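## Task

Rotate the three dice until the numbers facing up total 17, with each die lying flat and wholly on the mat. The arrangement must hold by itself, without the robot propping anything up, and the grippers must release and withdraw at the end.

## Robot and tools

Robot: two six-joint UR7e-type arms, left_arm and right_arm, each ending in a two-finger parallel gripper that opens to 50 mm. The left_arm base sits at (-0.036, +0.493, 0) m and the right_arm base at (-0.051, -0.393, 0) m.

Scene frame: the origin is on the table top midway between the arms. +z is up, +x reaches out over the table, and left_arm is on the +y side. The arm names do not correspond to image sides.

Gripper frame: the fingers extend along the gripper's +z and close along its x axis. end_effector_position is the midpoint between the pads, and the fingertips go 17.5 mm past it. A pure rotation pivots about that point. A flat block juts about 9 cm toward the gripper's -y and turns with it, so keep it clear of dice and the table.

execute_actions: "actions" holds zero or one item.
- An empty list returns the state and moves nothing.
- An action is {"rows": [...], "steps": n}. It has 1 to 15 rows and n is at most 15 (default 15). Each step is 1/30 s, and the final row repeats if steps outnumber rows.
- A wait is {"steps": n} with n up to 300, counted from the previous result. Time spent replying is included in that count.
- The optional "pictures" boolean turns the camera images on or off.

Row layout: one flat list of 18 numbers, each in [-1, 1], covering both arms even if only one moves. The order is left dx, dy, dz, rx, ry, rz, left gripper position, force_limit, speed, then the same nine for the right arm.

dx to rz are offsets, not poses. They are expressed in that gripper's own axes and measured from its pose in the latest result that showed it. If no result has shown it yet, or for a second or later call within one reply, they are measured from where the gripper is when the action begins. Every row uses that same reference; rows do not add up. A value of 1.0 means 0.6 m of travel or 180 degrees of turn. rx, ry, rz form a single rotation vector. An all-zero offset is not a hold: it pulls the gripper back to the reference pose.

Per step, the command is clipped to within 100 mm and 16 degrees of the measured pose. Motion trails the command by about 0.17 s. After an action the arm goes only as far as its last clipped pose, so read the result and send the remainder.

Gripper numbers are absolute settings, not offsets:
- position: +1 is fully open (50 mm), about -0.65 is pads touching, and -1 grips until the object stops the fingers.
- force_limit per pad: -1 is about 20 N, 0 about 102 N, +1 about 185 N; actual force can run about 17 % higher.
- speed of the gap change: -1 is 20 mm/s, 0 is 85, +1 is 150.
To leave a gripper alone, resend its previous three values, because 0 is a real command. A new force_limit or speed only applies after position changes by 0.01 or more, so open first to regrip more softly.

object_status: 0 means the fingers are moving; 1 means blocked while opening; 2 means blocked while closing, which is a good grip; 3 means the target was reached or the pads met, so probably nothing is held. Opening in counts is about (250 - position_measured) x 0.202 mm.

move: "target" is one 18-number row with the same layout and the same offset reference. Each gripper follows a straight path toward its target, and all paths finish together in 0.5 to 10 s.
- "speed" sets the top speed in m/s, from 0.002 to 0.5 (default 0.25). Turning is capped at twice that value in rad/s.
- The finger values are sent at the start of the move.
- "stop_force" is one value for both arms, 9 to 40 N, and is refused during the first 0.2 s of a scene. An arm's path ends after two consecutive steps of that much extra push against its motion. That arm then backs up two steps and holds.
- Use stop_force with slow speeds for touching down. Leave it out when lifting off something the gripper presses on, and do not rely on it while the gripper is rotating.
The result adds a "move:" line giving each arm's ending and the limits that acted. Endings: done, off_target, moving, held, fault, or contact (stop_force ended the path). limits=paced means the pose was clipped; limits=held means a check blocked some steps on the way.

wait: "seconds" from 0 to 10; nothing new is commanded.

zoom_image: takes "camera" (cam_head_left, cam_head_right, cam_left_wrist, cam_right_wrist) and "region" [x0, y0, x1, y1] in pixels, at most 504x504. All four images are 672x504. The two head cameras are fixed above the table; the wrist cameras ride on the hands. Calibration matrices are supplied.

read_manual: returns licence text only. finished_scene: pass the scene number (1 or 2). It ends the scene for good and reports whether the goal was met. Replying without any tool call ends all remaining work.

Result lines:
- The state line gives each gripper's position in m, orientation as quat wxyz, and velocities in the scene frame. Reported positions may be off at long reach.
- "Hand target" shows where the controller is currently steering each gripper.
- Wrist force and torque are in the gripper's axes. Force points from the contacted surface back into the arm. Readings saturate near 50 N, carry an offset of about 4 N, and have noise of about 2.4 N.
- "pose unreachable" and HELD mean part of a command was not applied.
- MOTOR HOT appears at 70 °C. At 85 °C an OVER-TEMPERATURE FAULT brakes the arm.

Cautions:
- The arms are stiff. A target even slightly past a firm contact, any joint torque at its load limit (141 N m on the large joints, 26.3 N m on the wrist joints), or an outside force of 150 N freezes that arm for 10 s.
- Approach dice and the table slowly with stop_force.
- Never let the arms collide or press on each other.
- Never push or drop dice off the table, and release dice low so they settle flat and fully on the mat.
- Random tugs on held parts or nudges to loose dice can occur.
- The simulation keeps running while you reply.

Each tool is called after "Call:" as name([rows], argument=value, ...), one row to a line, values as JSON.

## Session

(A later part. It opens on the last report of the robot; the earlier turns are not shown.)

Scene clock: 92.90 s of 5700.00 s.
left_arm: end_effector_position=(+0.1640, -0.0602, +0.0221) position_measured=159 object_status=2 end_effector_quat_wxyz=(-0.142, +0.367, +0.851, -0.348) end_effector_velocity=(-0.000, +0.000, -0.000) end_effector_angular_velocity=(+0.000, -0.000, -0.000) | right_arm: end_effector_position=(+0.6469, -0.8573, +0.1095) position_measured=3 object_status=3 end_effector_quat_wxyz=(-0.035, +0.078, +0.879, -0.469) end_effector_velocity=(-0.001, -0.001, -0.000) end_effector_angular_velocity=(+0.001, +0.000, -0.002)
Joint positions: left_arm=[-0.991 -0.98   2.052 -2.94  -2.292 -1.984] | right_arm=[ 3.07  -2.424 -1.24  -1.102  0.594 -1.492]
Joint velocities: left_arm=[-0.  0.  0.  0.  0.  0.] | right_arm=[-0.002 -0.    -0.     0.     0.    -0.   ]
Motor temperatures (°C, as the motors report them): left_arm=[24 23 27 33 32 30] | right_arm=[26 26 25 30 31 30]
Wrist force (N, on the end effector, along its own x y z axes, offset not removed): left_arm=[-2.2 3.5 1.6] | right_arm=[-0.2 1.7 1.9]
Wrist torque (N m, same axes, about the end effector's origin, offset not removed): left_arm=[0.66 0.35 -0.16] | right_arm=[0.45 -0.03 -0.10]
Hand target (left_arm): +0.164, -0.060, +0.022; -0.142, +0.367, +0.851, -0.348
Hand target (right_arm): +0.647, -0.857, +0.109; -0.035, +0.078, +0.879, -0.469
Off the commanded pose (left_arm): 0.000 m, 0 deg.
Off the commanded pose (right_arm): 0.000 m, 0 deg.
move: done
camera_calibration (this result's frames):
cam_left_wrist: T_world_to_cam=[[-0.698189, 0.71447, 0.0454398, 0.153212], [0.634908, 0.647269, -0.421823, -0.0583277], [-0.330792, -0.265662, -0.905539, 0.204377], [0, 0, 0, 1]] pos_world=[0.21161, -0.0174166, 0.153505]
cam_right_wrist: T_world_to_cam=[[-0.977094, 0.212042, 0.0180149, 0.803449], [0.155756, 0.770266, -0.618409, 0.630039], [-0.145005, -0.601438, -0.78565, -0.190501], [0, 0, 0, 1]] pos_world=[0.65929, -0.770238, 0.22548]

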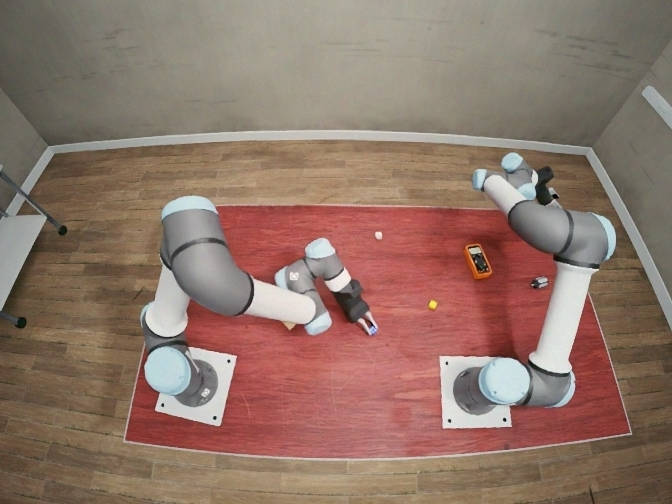

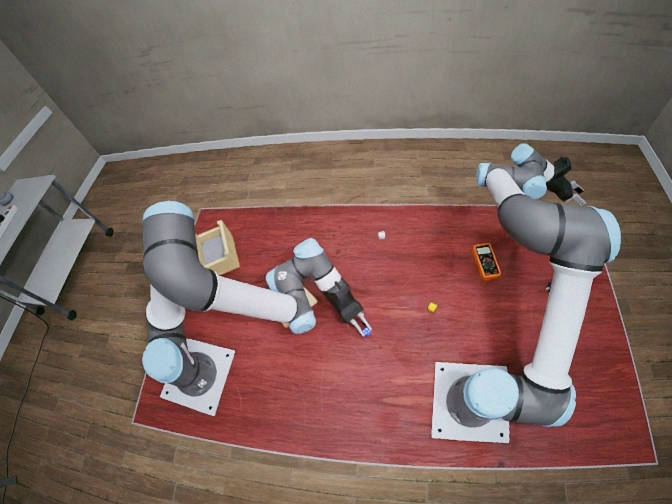

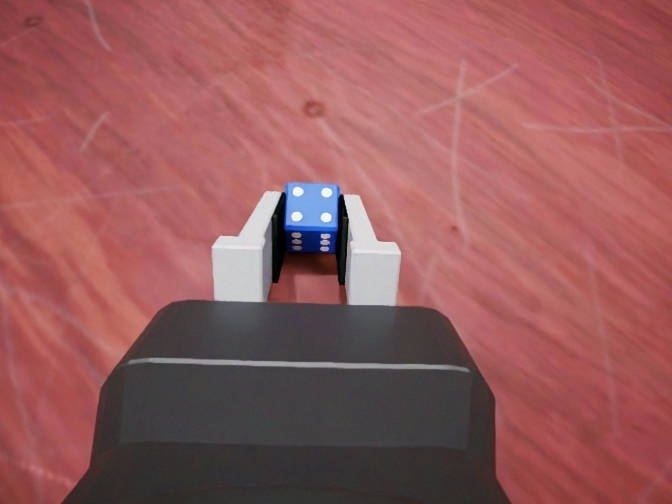

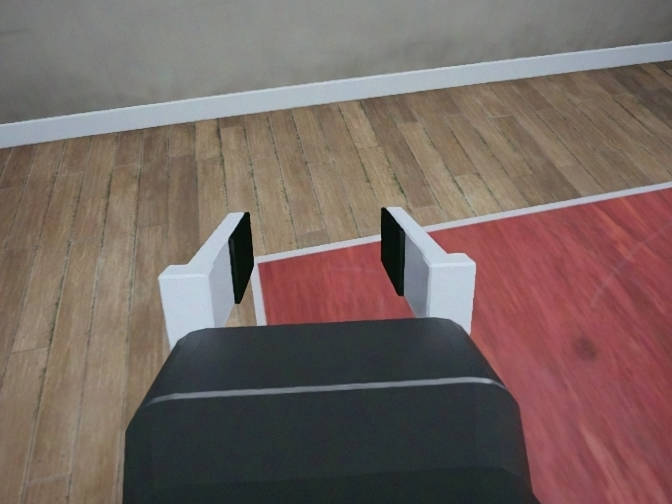

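Call:
move(target=[0,-0.058,-0.06,0,0,0,-1,-0.6,0,0,0,0,0,0,0,1,0,0], speed=0.1)

Call:
move(target=[0.192,0.322,-0.315,-0.5,0,0,-1,-0.6,0,0,0,0,0,0,0,1,0,0], speed=0.2)

Scene clock: 108.53 s of 5700.00 s.
left_arm: end_effector_position=(+0.1635, -0.0596, +0.0719) position_measured=159 object_status=2 end_effector_quat_wxyz=(-0.142, +0.367, +0.851, -0.348) end_effector_velocity=(-0.000, -0.000, +0.002) end_effector_angular_velocity=(+0.000, +0.000, -0.001) | right_arm: end_effector_position=(+0.6469, -0.8573, +0.1095) position_measured=3 object_status=3 end_effector_quat_wxyz=(-0.035, +0.078, +0.879, -0.469) end_effector_velocity=(+0.001, +0.001, -0.000) end_effector_angular_velocity=(+0.000, -0.000, +0.002)
Joint positions: left_arm=[-0.992 -1.093  2.043 -2.818 -2.292 -1.985] | right_arm=[ 3.07  -2.424 -1.24  -1.102  0.594 -1.492]
Joint velocities: left_arm=[-0.    -0.005 -0.001  0.007 -0.     0.001] | right_arm=[ 0.002 -0.     0.     0.     0.    -0.   ]
Motor temperatures (°C, as the motors report them): left_arm=[24 23 27 33 32 30] | right_arm=[26 26 25 30 31 30]
Wrist force (N, on the end effector, along its own x y z axes, offset not removed): left_arm=[-1.4 4.4 1.1] | right_arm=[1.1 0.7 0.5]
Wrist torque (N m, same axes, about the end effector's origin, offset not removed): left_arm=[0.81 0.27 -0.14] | right_arm=[0.28 -0.35 -0.10]
Hand target (left_arm): +0.164, -0.060, +0.072; -0.142, +0.367, +0.851, -0.348
Hand target (right_arm): +0.647, -0.857, +0.109; -0.035, +0.078, +0.879, -0.469
Off the commanded pose (left_arm): 0.000 m, 0 deg.
Off the commanded pose (right_arm): 0.000 m, 0 deg.
After step 90, 11.63 s passed at rest.
move: done
camera_calibration (this result's frames):
cam_left_wrist: T_world_to_cam=[[-0.698201, 0.714455, 0.0454782, 0.150178], [0.634814, 0.647235, -0.422017, -0.0373422], [-0.330947, -0.265783, -0.905446, 0.249549], [0, 0, 0, 1]] pos_world=[0.211147, -0.0168008, 0.203364]
cam_right_wrist: T_world_to_cam=[[-0.977094, 0.212043, 0.018015, 0.803449], [0.155756, 0.770266, -0.618409, 0.630039], [-0.145005, -0.601438, -0.78565, -0.190501], [0, 0, 0, 1]] pos_world=[0.65929, -0.770238, 0.22548]

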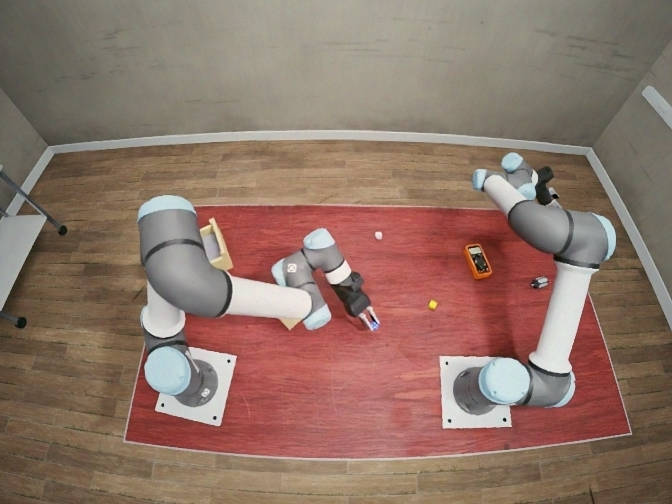

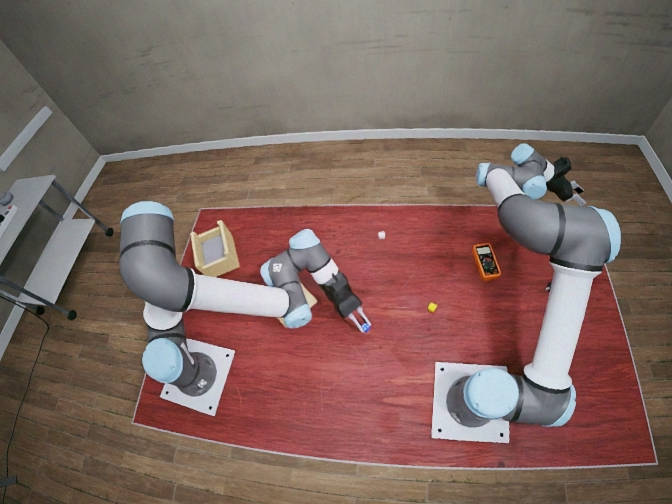

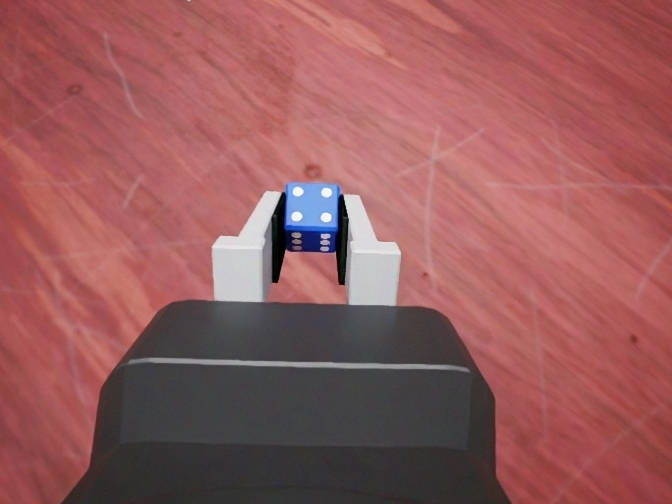

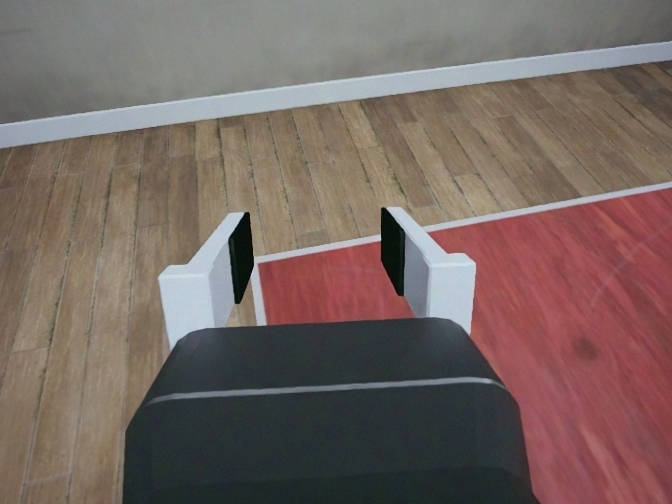

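Scene clock: 112.97 s of 5700.00 s.
left_arm: end_effector_position=(+0.2794, +0.2102, +0.0716) position_measured=159 object_status=2 end_effector_quat_wxyz=(+0.159, +0.360, +0.848, +0.355) end_effector_velocity=(+0.001, +0.002, +0.000) end_effector_angular_velocity=(+0.008, -0.007, +0.001) | right_arm: end_effector_position=(+0.6469, -0.8573, +0.1095) position_measured=3 object_status=3 end_effector_quat_wxyz=(-0.035, +0.078, +0.879, -0.469) end_effector_velocity=(-0.001, -0.002, -0.000) end_effector_angular_velocity=(+0.001, -0.000, -0.003)
Joint positions: left_arm=[-1.324 -1.477  2.184 -1.736 -0.95  -2.393] | right_arm=[ 3.07  -2.424 -1.24  -1.102  0.594 -1.492]
Joint velocities: left_arm=[-0.002  0.002  0.001  0.009  0.006 -0.008] | right_arm=[-0.003 -0.     0.     0.     0.001  0.   ]
Motor temperatures (°C, as the motors report them): left_arm=[24 23 27 33 32 30] | right_arm=[26 26 25 30 31 30]
Wrist force (N, on the end effector, along its own x y z axes, offset not removed): left_arm=[-2.1 3.3 2.0] | right_arm=[2.1 2.3 -2.5]
Wrist torque (N m, same axes, about the end effector's origin, offset not removed): left_arm=[0.69 0.40 -0.10] | right_arm=[0.46 -0.41 -0.28]
Hand target (left_arm): +0.279, +0.210, +0.072; +0.159, +0.360, +0.848, +0.356
Hand target (right_arm): +0.647, -0.857, +0.109; -0.035, +0.078, +0.879, -0.469
Off the commanded pose (left_arm): 0.000 m, 0 deg.
Off the commanded pose (right_arm): 0.000 m, 0 deg.
move: done
camera_calibration (this result's frames):
cam_left_wrist: T_world_to_cam=[[-0.732031, 0.680778, -0.0259228, 0.0599506], [0.27176, 0.326689, 0.905218, -0.211957], [0.624721, 0.655603, -0.424155, -0.13587], [0, 0, 0, 1]] pos_world=[0.186368, 0.117508, 0.135791]
cam_right_wrist: T_world_to_cam=[[-0.977094, 0.212043, 0.0180153, 0.803449], [0.155756, 0.770266, -0.618409, 0.630039], [-0.145006, -0.601438, -0.78565, -0.190501], [0, 0, 0, 1]] pos_world=[0.65929, -0.770238, 0.22548]

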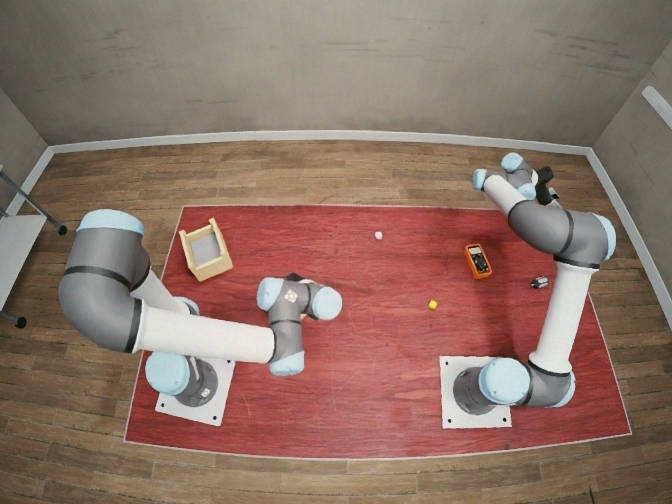

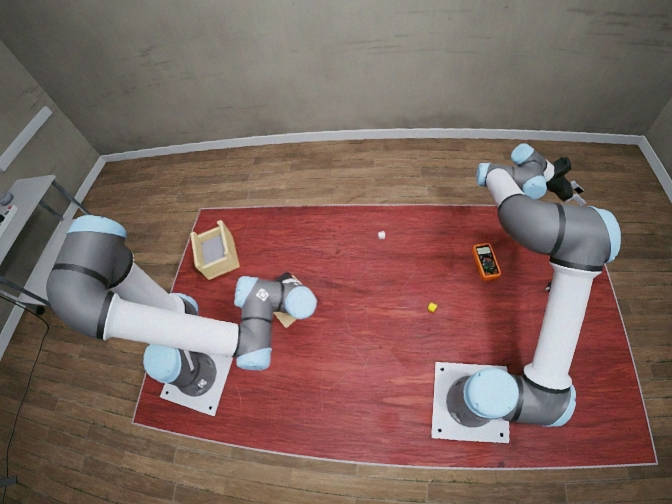

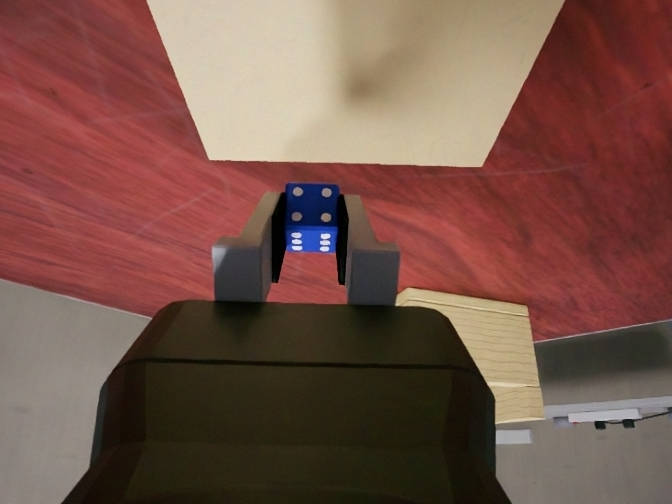

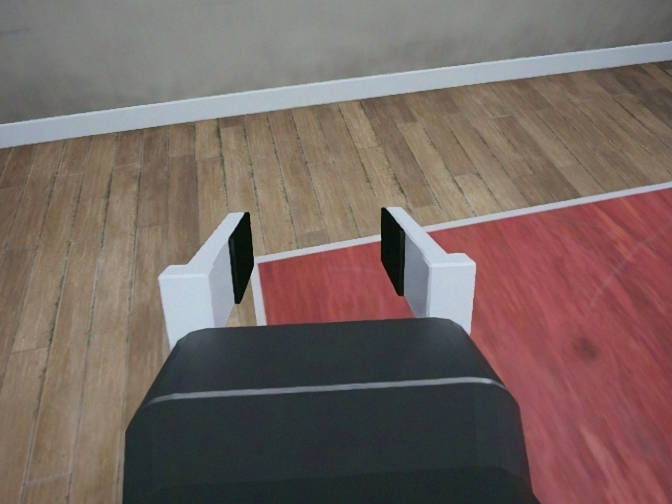

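Call:
move(target=[0,-0.045,0.0435,0,0,0,-1,-0.6,0,0,0,0,0,0,0,1,0,0], speed=0.08)

Call:
move(target=[0,-0.02,0.0194,0,0,0,-1,-0.6,0,0,0,0,0,0,0,1,0,0], speed=0.004, stop_force=9)

Scene clock: 122.27 s of 5700.00 s.
left_arm: end_effector_position=(+0.2796, +0.2098, +0.0343) position_measured=159 object_status=2 end_effector_quat_wxyz=(+0.159, +0.360, +0.848, +0.355) end_effector_velocity=(+0.000, -0.000, -0.002) end_effector_angular_velocity=(-0.001, +0.000, +0.001) | right_arm: end_effector_position=(+0.6469, -0.8573, +0.1095) position_measured=3 object_status=3 end_effector_quat_wxyz=(-0.035, +0.078, +0.879, -0.469) end_effector_velocity=(-0.000, -0.000, +0.000) end_effector_angular_velocity=(-0.000, +0.000, -0.000)
Joint positions: left_arm=[-1.323 -1.4    2.224 -1.853 -0.95  -2.393] | right_arm=[ 3.07  -2.424 -1.24  -1.102  0.594 -1.492]
Joint velocities: left_arm=[ 0.001  0.004  0.001 -0.006  0.     0.   ] | right_arm=[-0.  0. -0. -0. -0. -0.]
Motor temperatures (°C, as the motors report them): left_arm=[24 23 27 33 32 30] | right_arm=[26 26 25 30 31 30]
Wrist force (N, on the end effector, along its own x y z axes, offset not removed): left_arm=[-1.2 2.5 2.4] | right_arm=[2.0 2.1 -0.5]
Wrist torque (N m, same axes, about the end effector's origin, offset not removed): left_arm=[0.50 0.22 -0.11] | right_arm=[0.41 -0.42 -0.15]
Hand target (left_arm): +0.280, +0.210, +0.034; +0.159, +0.360, +0.848, +0.355
Hand target (right_arm): +0.647, -0.857, +0.109; -0.035, +0.078, +0.879, -0.469
Off the commanded pose (left_arm): 0.000 m, 0 deg.
Off the commanded pose (right_arm): 0.000 m, 0 deg.
After step 90, 5.33 s passed at rest.
move: done
camera_calibration (this result's frames):
cam_left_wrist: T_world_to_cam=[[-0.732086, 0.680724, -0.0257973, 0.0594945], [0.271887, 0.326704, 0.905175, -0.178074], [0.624602, 0.655652, -0.424255, -0.151524], [0, 0, 0, 1]] pos_world=[0.186613, 0.117025, 0.0984382]
cam_right_wrist: T_world_to_cam=[[-0.977094, 0.212043, 0.018015, 0.803449], [0.155756, 0.770266, -0.618409, 0.630039], [-0.145005, -0.601438, -0.78565, -0.190501], [0, 0, 0, 1]] pos_world=[0.65929, -0.770238, 0.22548]

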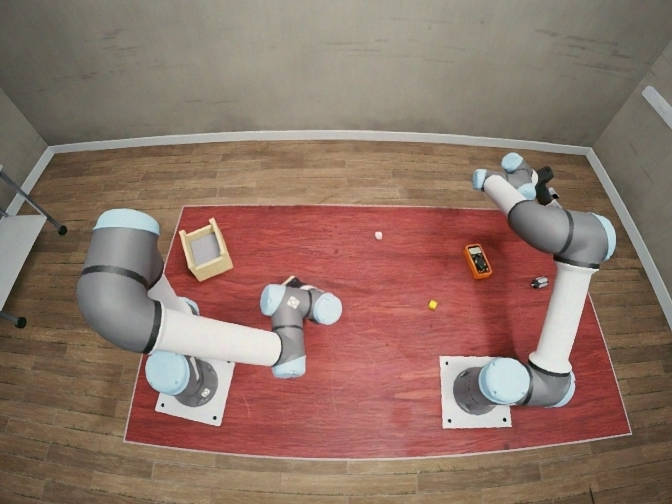

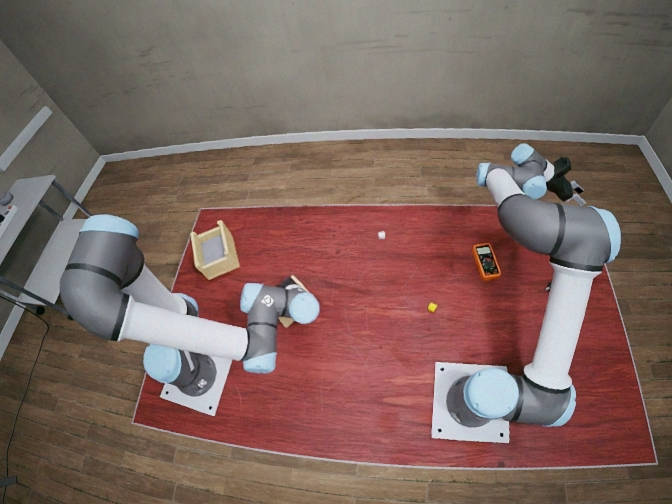

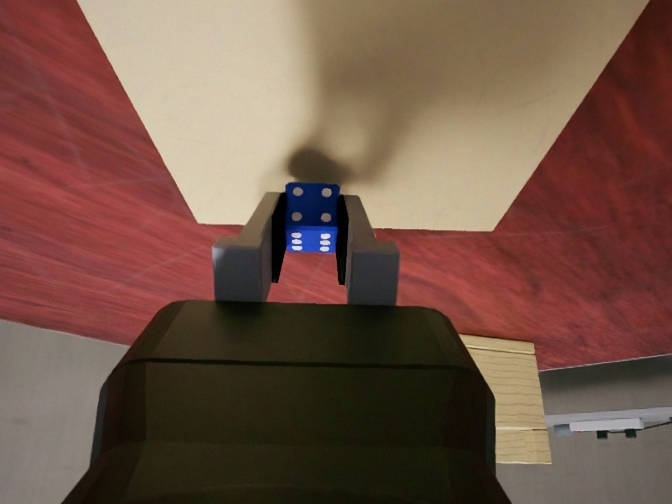

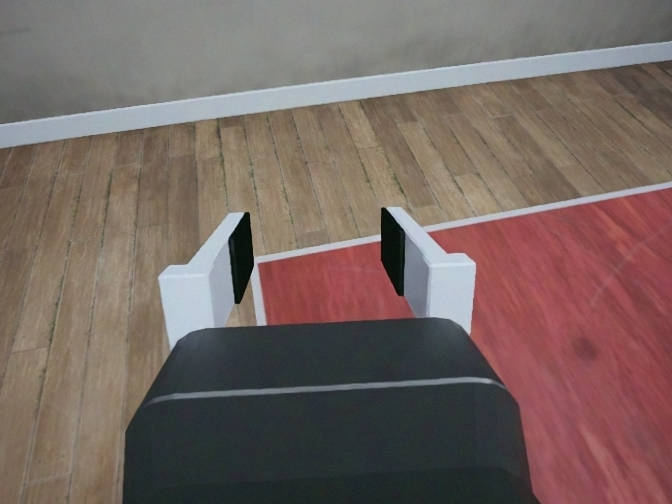

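Scene clock: 124.47 s of 5700.00 s.
left_arm: end_effector_position=(+0.2797, +0.2097, +0.0270) position_measured=159 object_status=2 end_effector_quat_wxyz=(+0.159, +0.360, +0.848, +0.355) end_effector_velocity=(-0.000, +0.001, +0.002) end_effector_angular_velocity=(+0.001, +0.000, +0.000) | right_arm: end_effector_position=(+0.6469, -0.8573, +0.1095) position_measured=3 object_status=3 end_effector_quat_wxyz=(-0.035, +0.078, +0.879, -0.469) end_effector_velocity=(+0.000, +0.001, +0.000) end_effector_angular_velocity=(-0.000, -0.000, +0.001)
Joint positions: left_arm=[-1.323 -1.384  2.231 -1.876 -0.949 -2.393] | right_arm=[ 3.07  -2.424 -1.24  -1.102  0.594 -1.492]
Joint velocities: left_arm=[ 0.    -0.004 -0.     0.006 -0.    -0.   ] | right_arm=[ 0.001  0.     0.    -0.    -0.    -0.   ]
Motor temperatures (°C, as the motors report them): left_arm=[24 23 27 33 32 30] | right_arm=[26 26 25 30 31 30]
Wrist force (N, on the end effector, along its own x y z axes, offset not removed): left_arm=[0.1 13.9 -14.3] | right_arm=[2.8 1.8 2.6]
Wrist torque (N m, same axes, about the end effector's origin, offset not removed): left_arm=[0.52 0.48 -0.01] | right_arm=[0.43 -0.46 -0.10]
Hand target (left_arm): +0.280, +0.210, +0.027; +0.159, +0.360, +0.848, +0.355
Hand target (right_arm): +0.647, -0.857, +0.109; -0.035, +0.078, +0.879, -0.469
Off the commanded pose (left_arm): 0.009 m, 0 deg.
Off the commanded pose (right_arm): 0.000 m, 0 deg.
move: contact (left_arm)
camera_calibration (this result's frames):
cam_left_wrist: T_world_to_cam=[[-0.732009, 0.680806, -0.0258109, 0.0593587], [0.271807, 0.326569, 0.905248, -0.171438], [0.624727, 0.655634, -0.424099, -0.154698], [0, 0, 0, 1]] pos_world=[0.186693, 0.117, 0.0911187]
cam_right_wrist: T_world_to_cam=[[-0.977094, 0.212042, 0.0180149, 0.803449], [0.155756, 0.770266, -0.618409, 0.630039], [-0.145005, -0.601438, -0.78565, -0.190501], [0, 0, 0, 1]] pos_world=[0.65929, -0.770238, 0.225481]

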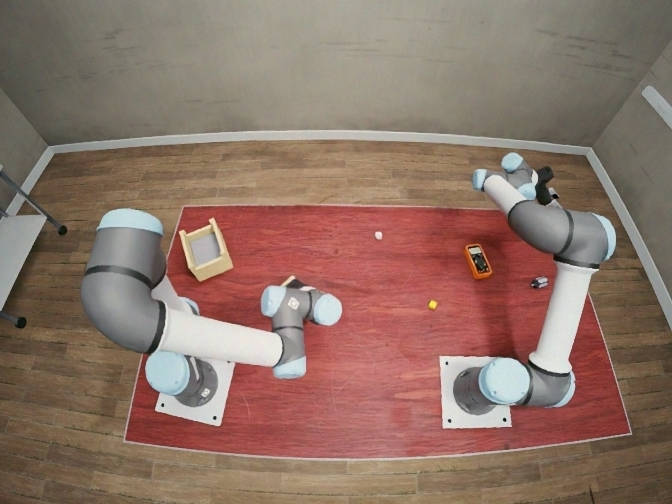

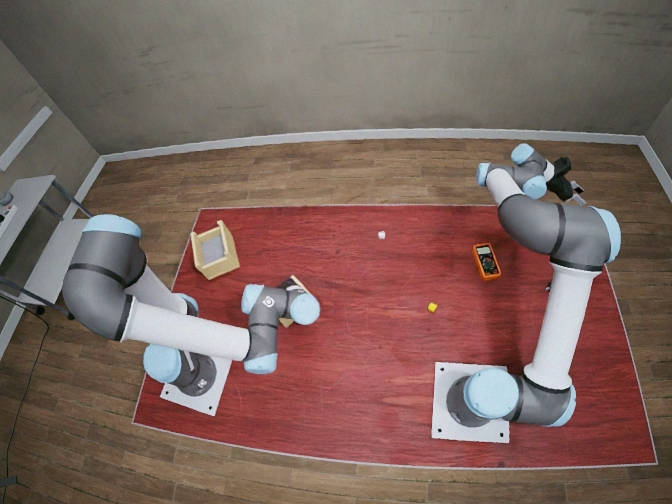

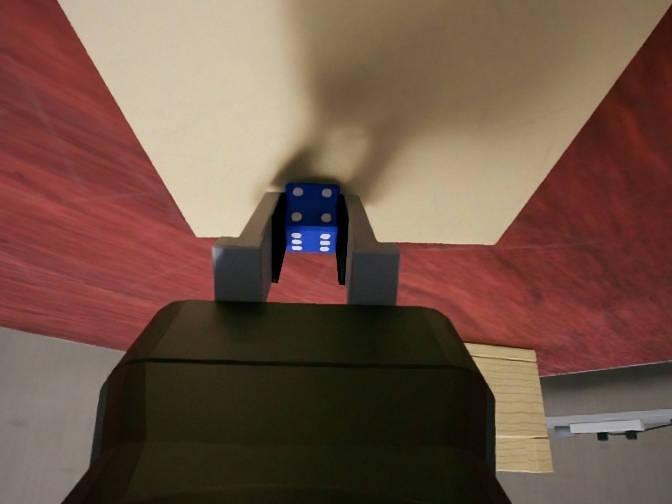

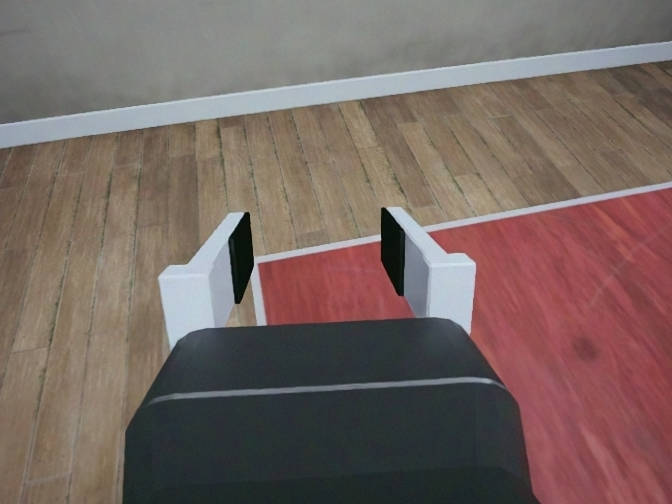

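Call:
move(target=[0,0.001,-0.001,0,0,0,1,-0.6,0,0,0,0,0,0,0,1,0,0], speed=0.01)

Call:
move(target=[0,0,-0.083,0,0,0,1,-0.6,0,0,0,0,0,0,0,1,0,0], speed=0.1)

Call:
move(target=[-0.567,-0.313,-0.45,0.255,0,0,1,-0.6,0,0,0,0,0,0,0,1,0,0])

Scene clock: 139.10 s of 5700.00 s.
left_arm: end_effector_position=(+0.2797, +0.2098, +0.0278) position_measured=3 object_status=3 end_effector_quat_wxyz=(+0.159, +0.360, +0.848, +0.355) end_effector_velocity=(+0.000, +0.000, +0.001) end_effector_angular_velocity=(+0.000, -0.001, -0.000) | right_arm: end_effector_position=(+0.6469, -0.8573, +0.1095) position_measured=3 object_status=3 end_effector_quat_wxyz=(-0.035, +0.078, +0.879, -0.469) end_effector_velocity=(-0.001, -0.001, -0.000) end_effector_angular_velocity=(+0.000, +0.000, -0.001)
Joint positions: left_arm=[-1.323 -1.386  2.231 -1.873 -0.949 -2.393] | right_arm=[ 3.07  -2.424 -1.24  -1.102  0.594 -1.492]
Joint velocities: left_arm=[ 0.    -0.001 -0.     0.001  0.001 -0.   ] | right_arm=[-0.001  0.    -0.     0.     0.    -0.   ]
Motor temperatures (°C, as the motors report them): left_arm=[24 23 27 33 32 30] | right_arm=[26 26 25 30 31 30]
Wrist force (N, on the end effector, along its own x y z axes, offset not removed): left_arm=[-2.4 4.0 1.8] | right_arm=[-1.4 2.9 0.8]
Wrist torque (N m, same axes, about the end effector's origin, offset not removed): left_arm=[0.72 0.48 -0.02] | right_arm=[0.54 0.28 -0.13]
Hand target (left_arm): +0.280, +0.210, +0.028; +0.159, +0.360, +0.848, +0.355
Hand target (right_arm): +0.647, -0.857, +0.109; -0.035, +0.078, +0.879, -0.469
Off the commanded pose (left_arm): 0.000 m, 0 deg.
Off the commanded pose (right_arm): 0.000 m, 0 deg.
After step 90, 10.93 s passed at rest.
move: done
camera_calibration (this result's frames):
cam_left_wrist: T_world_to_cam=[[-0.732059, 0.680755, -0.0257261, 0.0593676], [0.271886, 0.326585, 0.905219, -0.172189], [0.624634, 0.655679, -0.424167, -0.154328], [0, 0, 0, 1]] pos_world=[0.186675, 0.117009, 0.091935]
cam_right_wrist: T_world_to_cam=[[-0.977094, 0.212042, 0.018015, 0.803449], [0.155756, 0.770266, -0.618409, 0.630039], [-0.145005, -0.601438, -0.78565, -0.190501], [0, 0, 0, 1]] pos_world=[0.65929, -0.770238, 0.22548]

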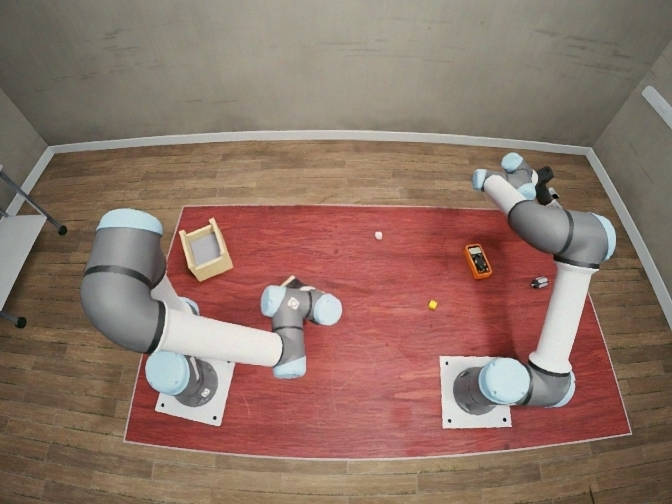

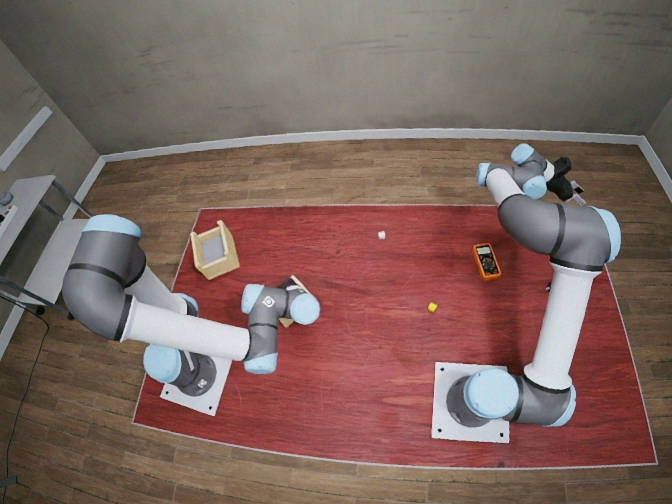

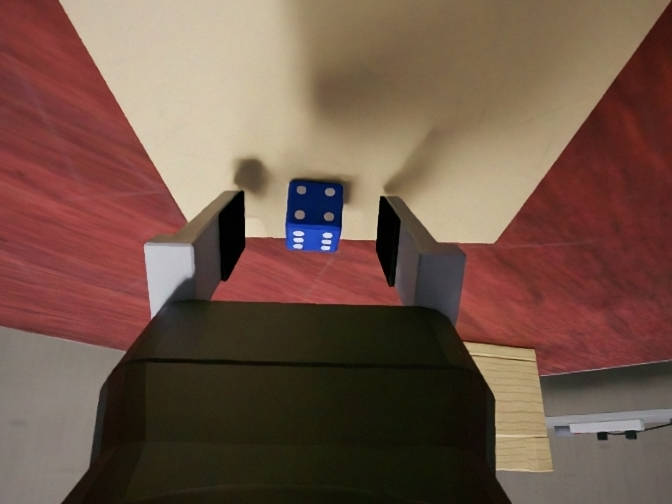

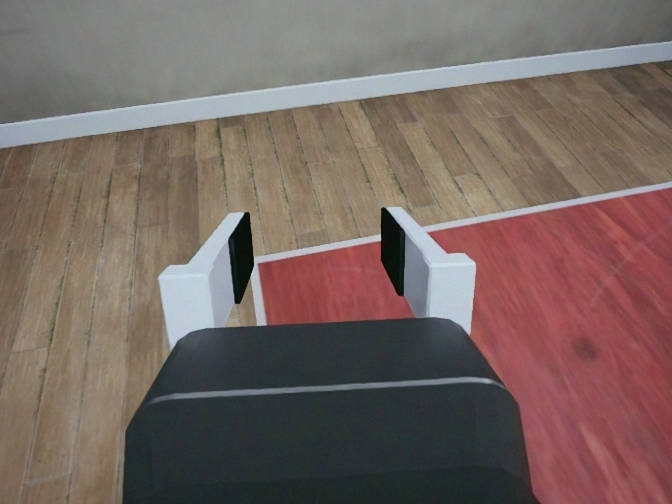

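Scene clock: 140.10 s of 5700.00 s.
left_arm: end_effector_position=(+0.2537, +0.1856, +0.0623) position_measured=3 object_status=3 end_effector_quat_wxyz=(+0.159, +0.360, +0.848, +0.355) end_effector_velocity=(-0.001, -0.001, +0.001) end_effector_angular_velocity=(+0.001, +0.000, +0.001) | right_arm: end_effector_position=(+0.6469, -0.8573, +0.1095) position_measured=3 object_status=3 end_effector_quat_wxyz=(-0.035, +0.078, +0.879, -0.469) end_effector_velocity=(-0.000, -0.000, -0.000) end_effector_angular_velocity=(+0.000, +0.000, +0.000)
Joint positions: left_arm=[-1.388 -1.432  2.152 -1.711 -0.984 -2.46 ] | right_arm=[ 3.07  -2.424 -1.24  -1.102  0.594 -1.492]
Joint velocities: left_arm=[-0.002 -0.001 -0.004  0.008 -0.002 -0.003] | right_arm=[-0. -0.  0. -0.  0. -0.]
Motor temperatures (°C, as the motors report them): left_arm=[24 23 27 33 32 30] | right_arm=[26 26 25 30 31 30]
Wrist force (N, on the end effector, along its own x y z axes, offset not removed): left_arm=[-1.8 2.4 1.4] | right_arm=[-0.8 1.4 -0.7]
Wrist torque (N m, same axes, about the end effector's origin, offset not removed): left_arm=[0.48 0.27 -0.09] | right_arm=[0.29 0.12 -0.08]
Hand target (left_arm): +0.254, +0.185, +0.063; +0.159, +0.360, +0.848, +0.355
Hand target (right_arm): +0.647, -0.857, +0.109; -0.035, +0.078, +0.879, -0.469
Off the commanded pose (left_arm): 0.000 m, 0 deg.
Off the commanded pose (right_arm): 0.000 m, 0 deg.
move: done
camera_calibration (this result's frames):
cam_left_wrist: T_world_to_cam=[[-0.732018, 0.680795, -0.0258483, 0.0576458], [0.271807, 0.326628, 0.905227, -0.188507], [0.624716, 0.655616, -0.424142, -0.107574], [0, 0, 0, 1]] pos_world=[0.160638, 0.0928536, 0.126505]
cam_right_wrist: T_world_to_cam=[[-0.977094, 0.212042, 0.0180151, 0.803449], [0.155756, 0.770266, -0.618409, 0.630039], [-0.145005, -0.601438, -0.78565, -0.190501], [0, 0, 0, 1]] pos_world=[0.65929, -0.770238, 0.22548]

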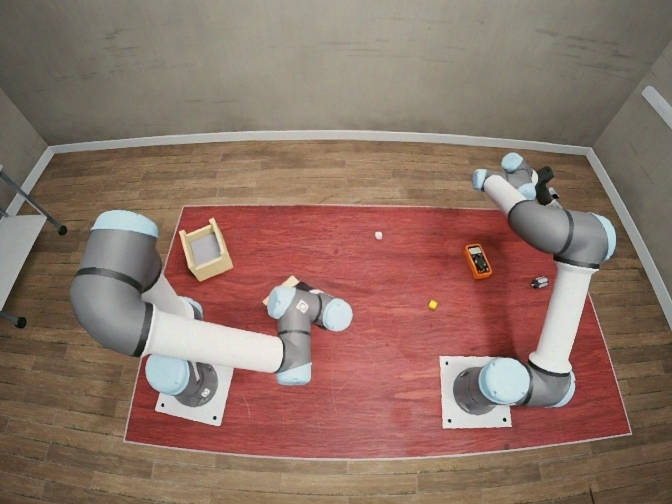

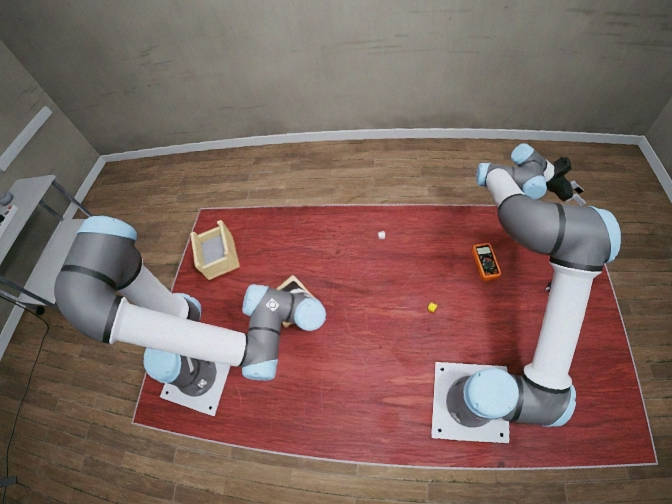

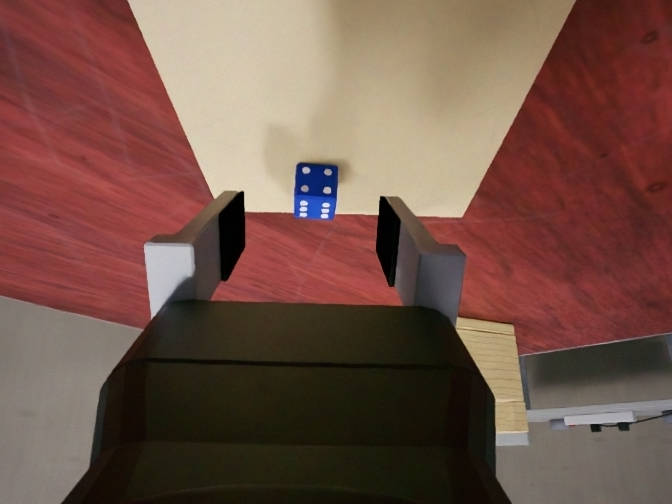

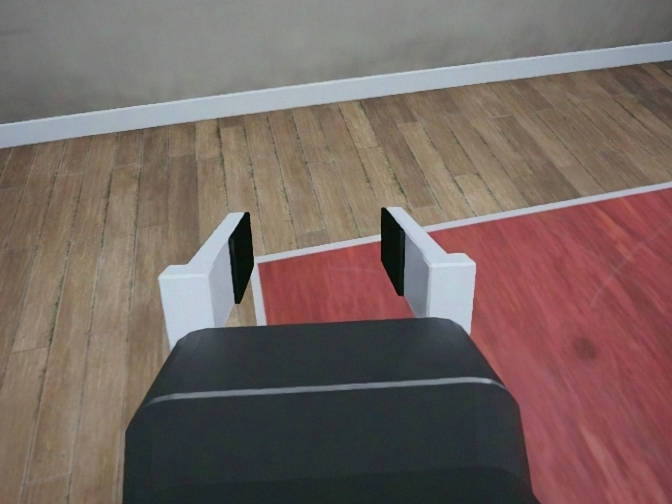

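Scene clock: 142.67 s of 5700.00 s.
left_arm: end_effector_position=(+0.2532, -0.2836, +0.1208) position_measured=3 object_status=3 end_effector_quat_wxyz=(+0.007, +0.394, +0.919, -0.003) end_effector_velocity=(+0.000, -0.002, +0.001) end_effector_angular_velocity=(+0.002, +0.003, -0.001) | right_arm: end_effector_position=(+0.6469, -0.8573, +0.1095) position_measured=3 object_status=3 end_effector_quat_wxyz=(-0.035, +0.078, +0.879, -0.469) end_effector_velocity=(+0.000, -0.000, +0.000) end_effector_angular_velocity=(-0.000, -0.001, -0.001)
Joint positions: left_arm=[-1.228 -0.731  0.87  -1.723 -1.564 -2.114] | right_arm=[ 3.07  -2.424 -1.24  -1.102  0.594 -1.492]
Joint velocities: left_arm=[ 0.     0.008 -0.017  0.011 -0.003  0.002] | right_arm=[-0.001  0.     0.001  0.001 -0.    -0.   ]
Motor temperatures (°C, as the motors report them): left_arm=[24 23 27 33 32 30] | right_arm=[26 26 25 30 31 30]
Wrist force (N, on the end effector, along its own x y z axes, offset not removed): left_arm=[-2.4 3.3 1.7] | right_arm=[3.3 3.8 0.1]
Wrist torque (N m, same axes, about the end effector's origin, offset not removed): left_arm=[0.67 0.46 -0.11] | right_arm=[0.64 -0.68 -0.24]
Hand target (left_arm): +0.253, -0.284, +0.121; +0.006, +0.394, +0.919, -0.003
Hand target (right_arm): +0.647, -0.857, +0.109; -0.035, +0.078, +0.879, -0.469
Off the commanded pose (left_arm): 0.001 m, 0 deg.
Off the commanded pose (right_arm): 0.000 m, 0 deg.
move: done
camera_calibration (this result's frames):
cam_left_wrist: T_world_to_cam=[[-0.725418, 0.688012, 0.0202185, 0.373067], [0.655205, 0.681231, 0.326544, -0.0146289], [0.210893, 0.250128, -0.944966, 0.277866], [0, 0, 0, 1]] pos_world=[0.221614, -0.316211, 0.259808]
cam_right_wrist: T_world_to_cam=[[-0.977094, 0.212042, 0.0180148, 0.803449], [0.155756, 0.770266, -0.618409, 0.630039], [-0.145005, -0.601438, -0.78565, -0.190501], [0, 0, 0, 1]] pos_world=[0.65929, -0.770238, 0.22548]

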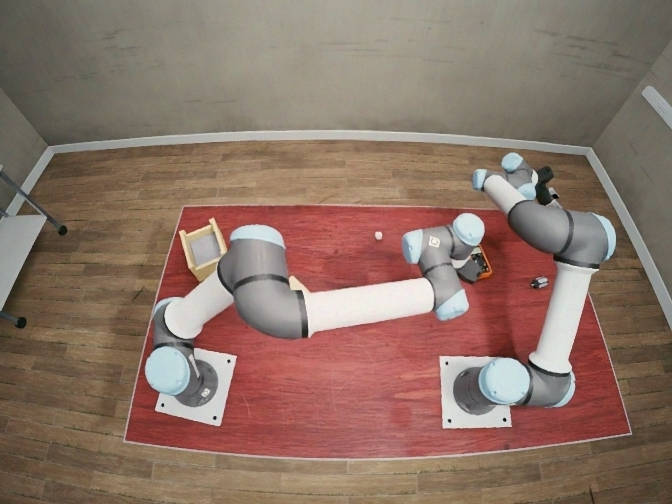

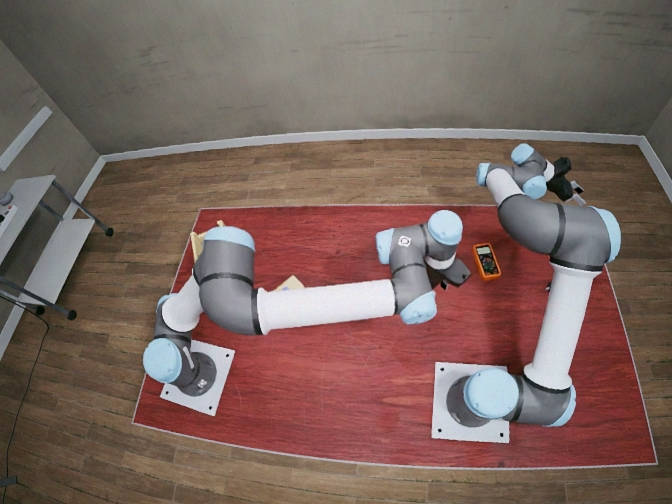

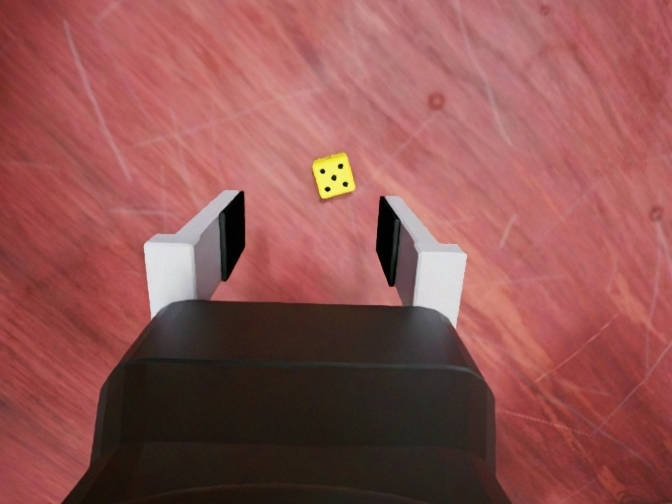

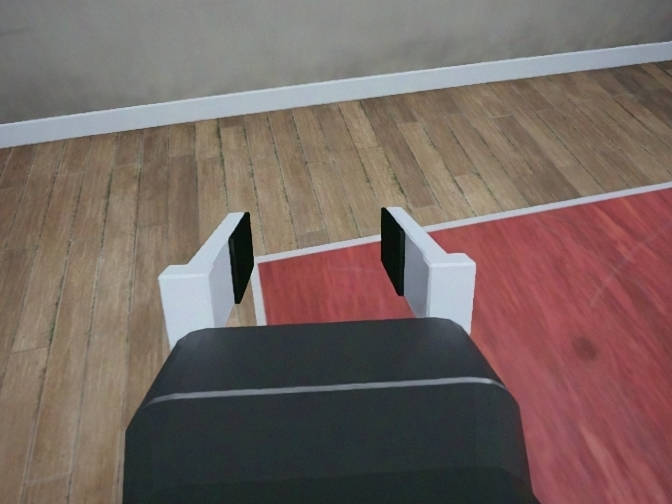

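Call:
move(target=[0.017,-0.003,0.1,0,0,-0.078,1,-0.6,0,0,0,0,0,0,0,1,0,0], speed=0.12)

Scene clock: 157.77 s of 5700.00 s.
left_arm: end_effector_position=(+0.2454, -0.2783, +0.0609) position_measured=3 object_status=3 end_effector_quat_wxyz=(+0.006, +0.279, +0.960, -0.004) end_effector_velocity=(-0.000, +0.000, -0.002) end_effector_angular_velocity=(-0.002, -0.001, +0.009) | right_arm: end_effector_position=(+0.6469, -0.8573, +0.1095) position_measured=3 object_status=3 end_effector_quat_wxyz=(-0.035, +0.078, +0.879, -0.469) end_effector_velocity=(+0.000, +0.000, -0.000) end_effector_angular_velocity=(+0.000, +0.001, +0.001)
Joint positions: left_arm=[-1.241 -0.731  1.027 -1.879 -1.564 -2.371] | right_arm=[ 3.07  -2.424 -1.24  -1.102  0.594 -1.492]
Joint velocities: left_arm=[-0.001 -0.001  0.007 -0.008  0.001 -0.009] | right_arm=[ 0.    -0.001  0.     0.     0.    -0.   ]
Motor temperatures (°C, as the motors report them): left_arm=[24 23 27 33 32 30] | right_arm=[26 26 25 30 31 30]
Wrist force (N, on the end effector, along its own x y z axes, offset not removed): left_arm=[-2.1 3.2 1.0] | right_arm=[1.2 -0.6 1.4]
Wrist torque (N m, same axes, about the end effector's origin, offset not removed): left_arm=[0.68 0.37 -0.15] | right_arm=[0.01 -0.19 -0.19]
Hand target (left_arm): +0.245, -0.278, +0.061; +0.006, +0.278, +0.960, -0.004
Hand target (right_arm): +0.647, -0.857, +0.109; -0.035, +0.078, +0.879, -0.469
Off the commanded pose (left_arm): 0.000 m, 0 deg.
Off the commanded pose (right_arm): 0.000 m, 0 deg.
After step 90, 10.63 s passed at rest.
move: done
camera_calibration (this result's frames):
cam_left_wrist: T_world_to_cam=[[-0.870087, 0.49244, 0.0212472, 0.345981], [0.472056, 0.820119, 0.323371, 0.0901545], [0.141815, 0.291391, -0.946034, 0.250028], [0, 0, 0, 1]] pos_world=[0.223018, -0.317168, 0.20003]
cam_right_wrist: T_world_to_cam=[[-0.977094, 0.212042, 0.0180148, 0.803449], [0.155756, 0.770266, -0.618409, 0.630039], [-0.145005, -0.601438, -0.78565, -0.190501], [0, 0, 0, 1]] pos_world=[0.65929, -0.770238, 0.22548]

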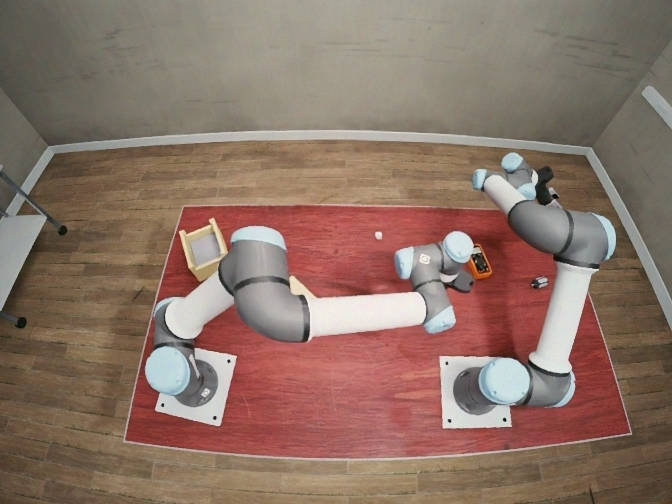

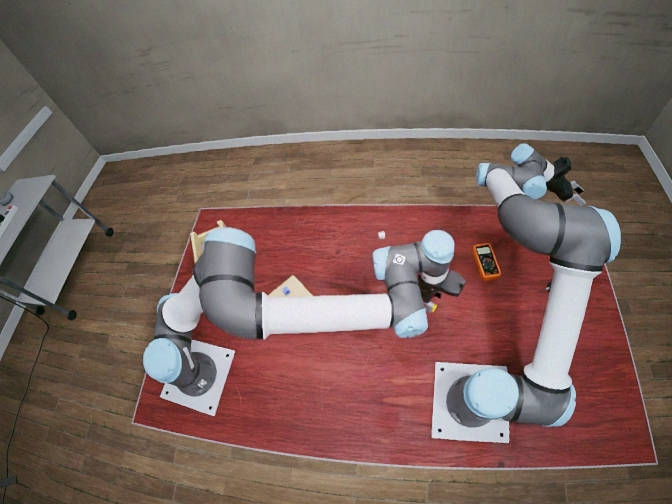

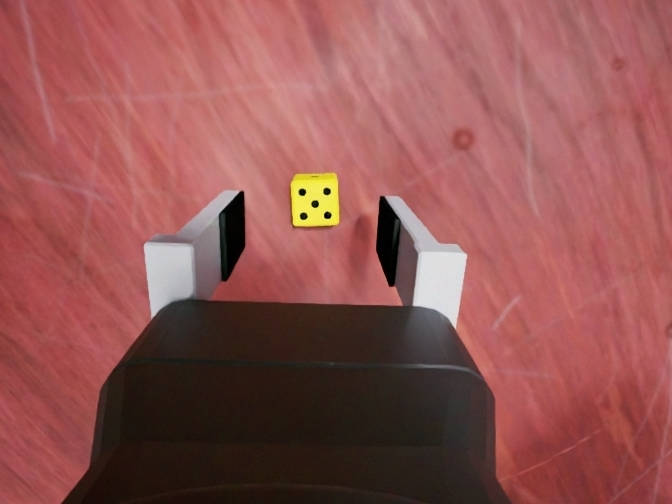

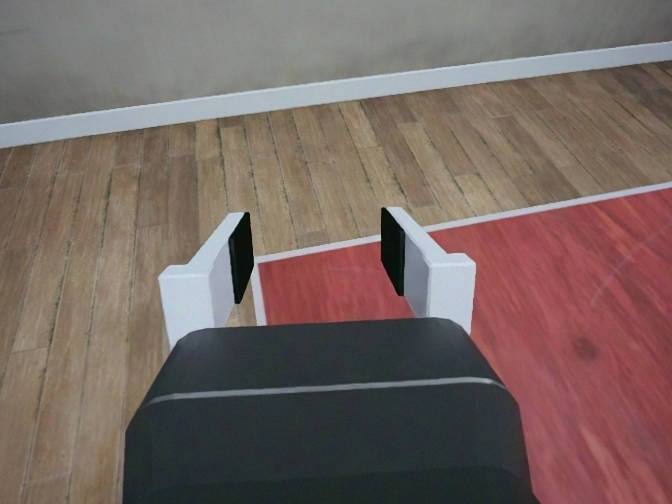

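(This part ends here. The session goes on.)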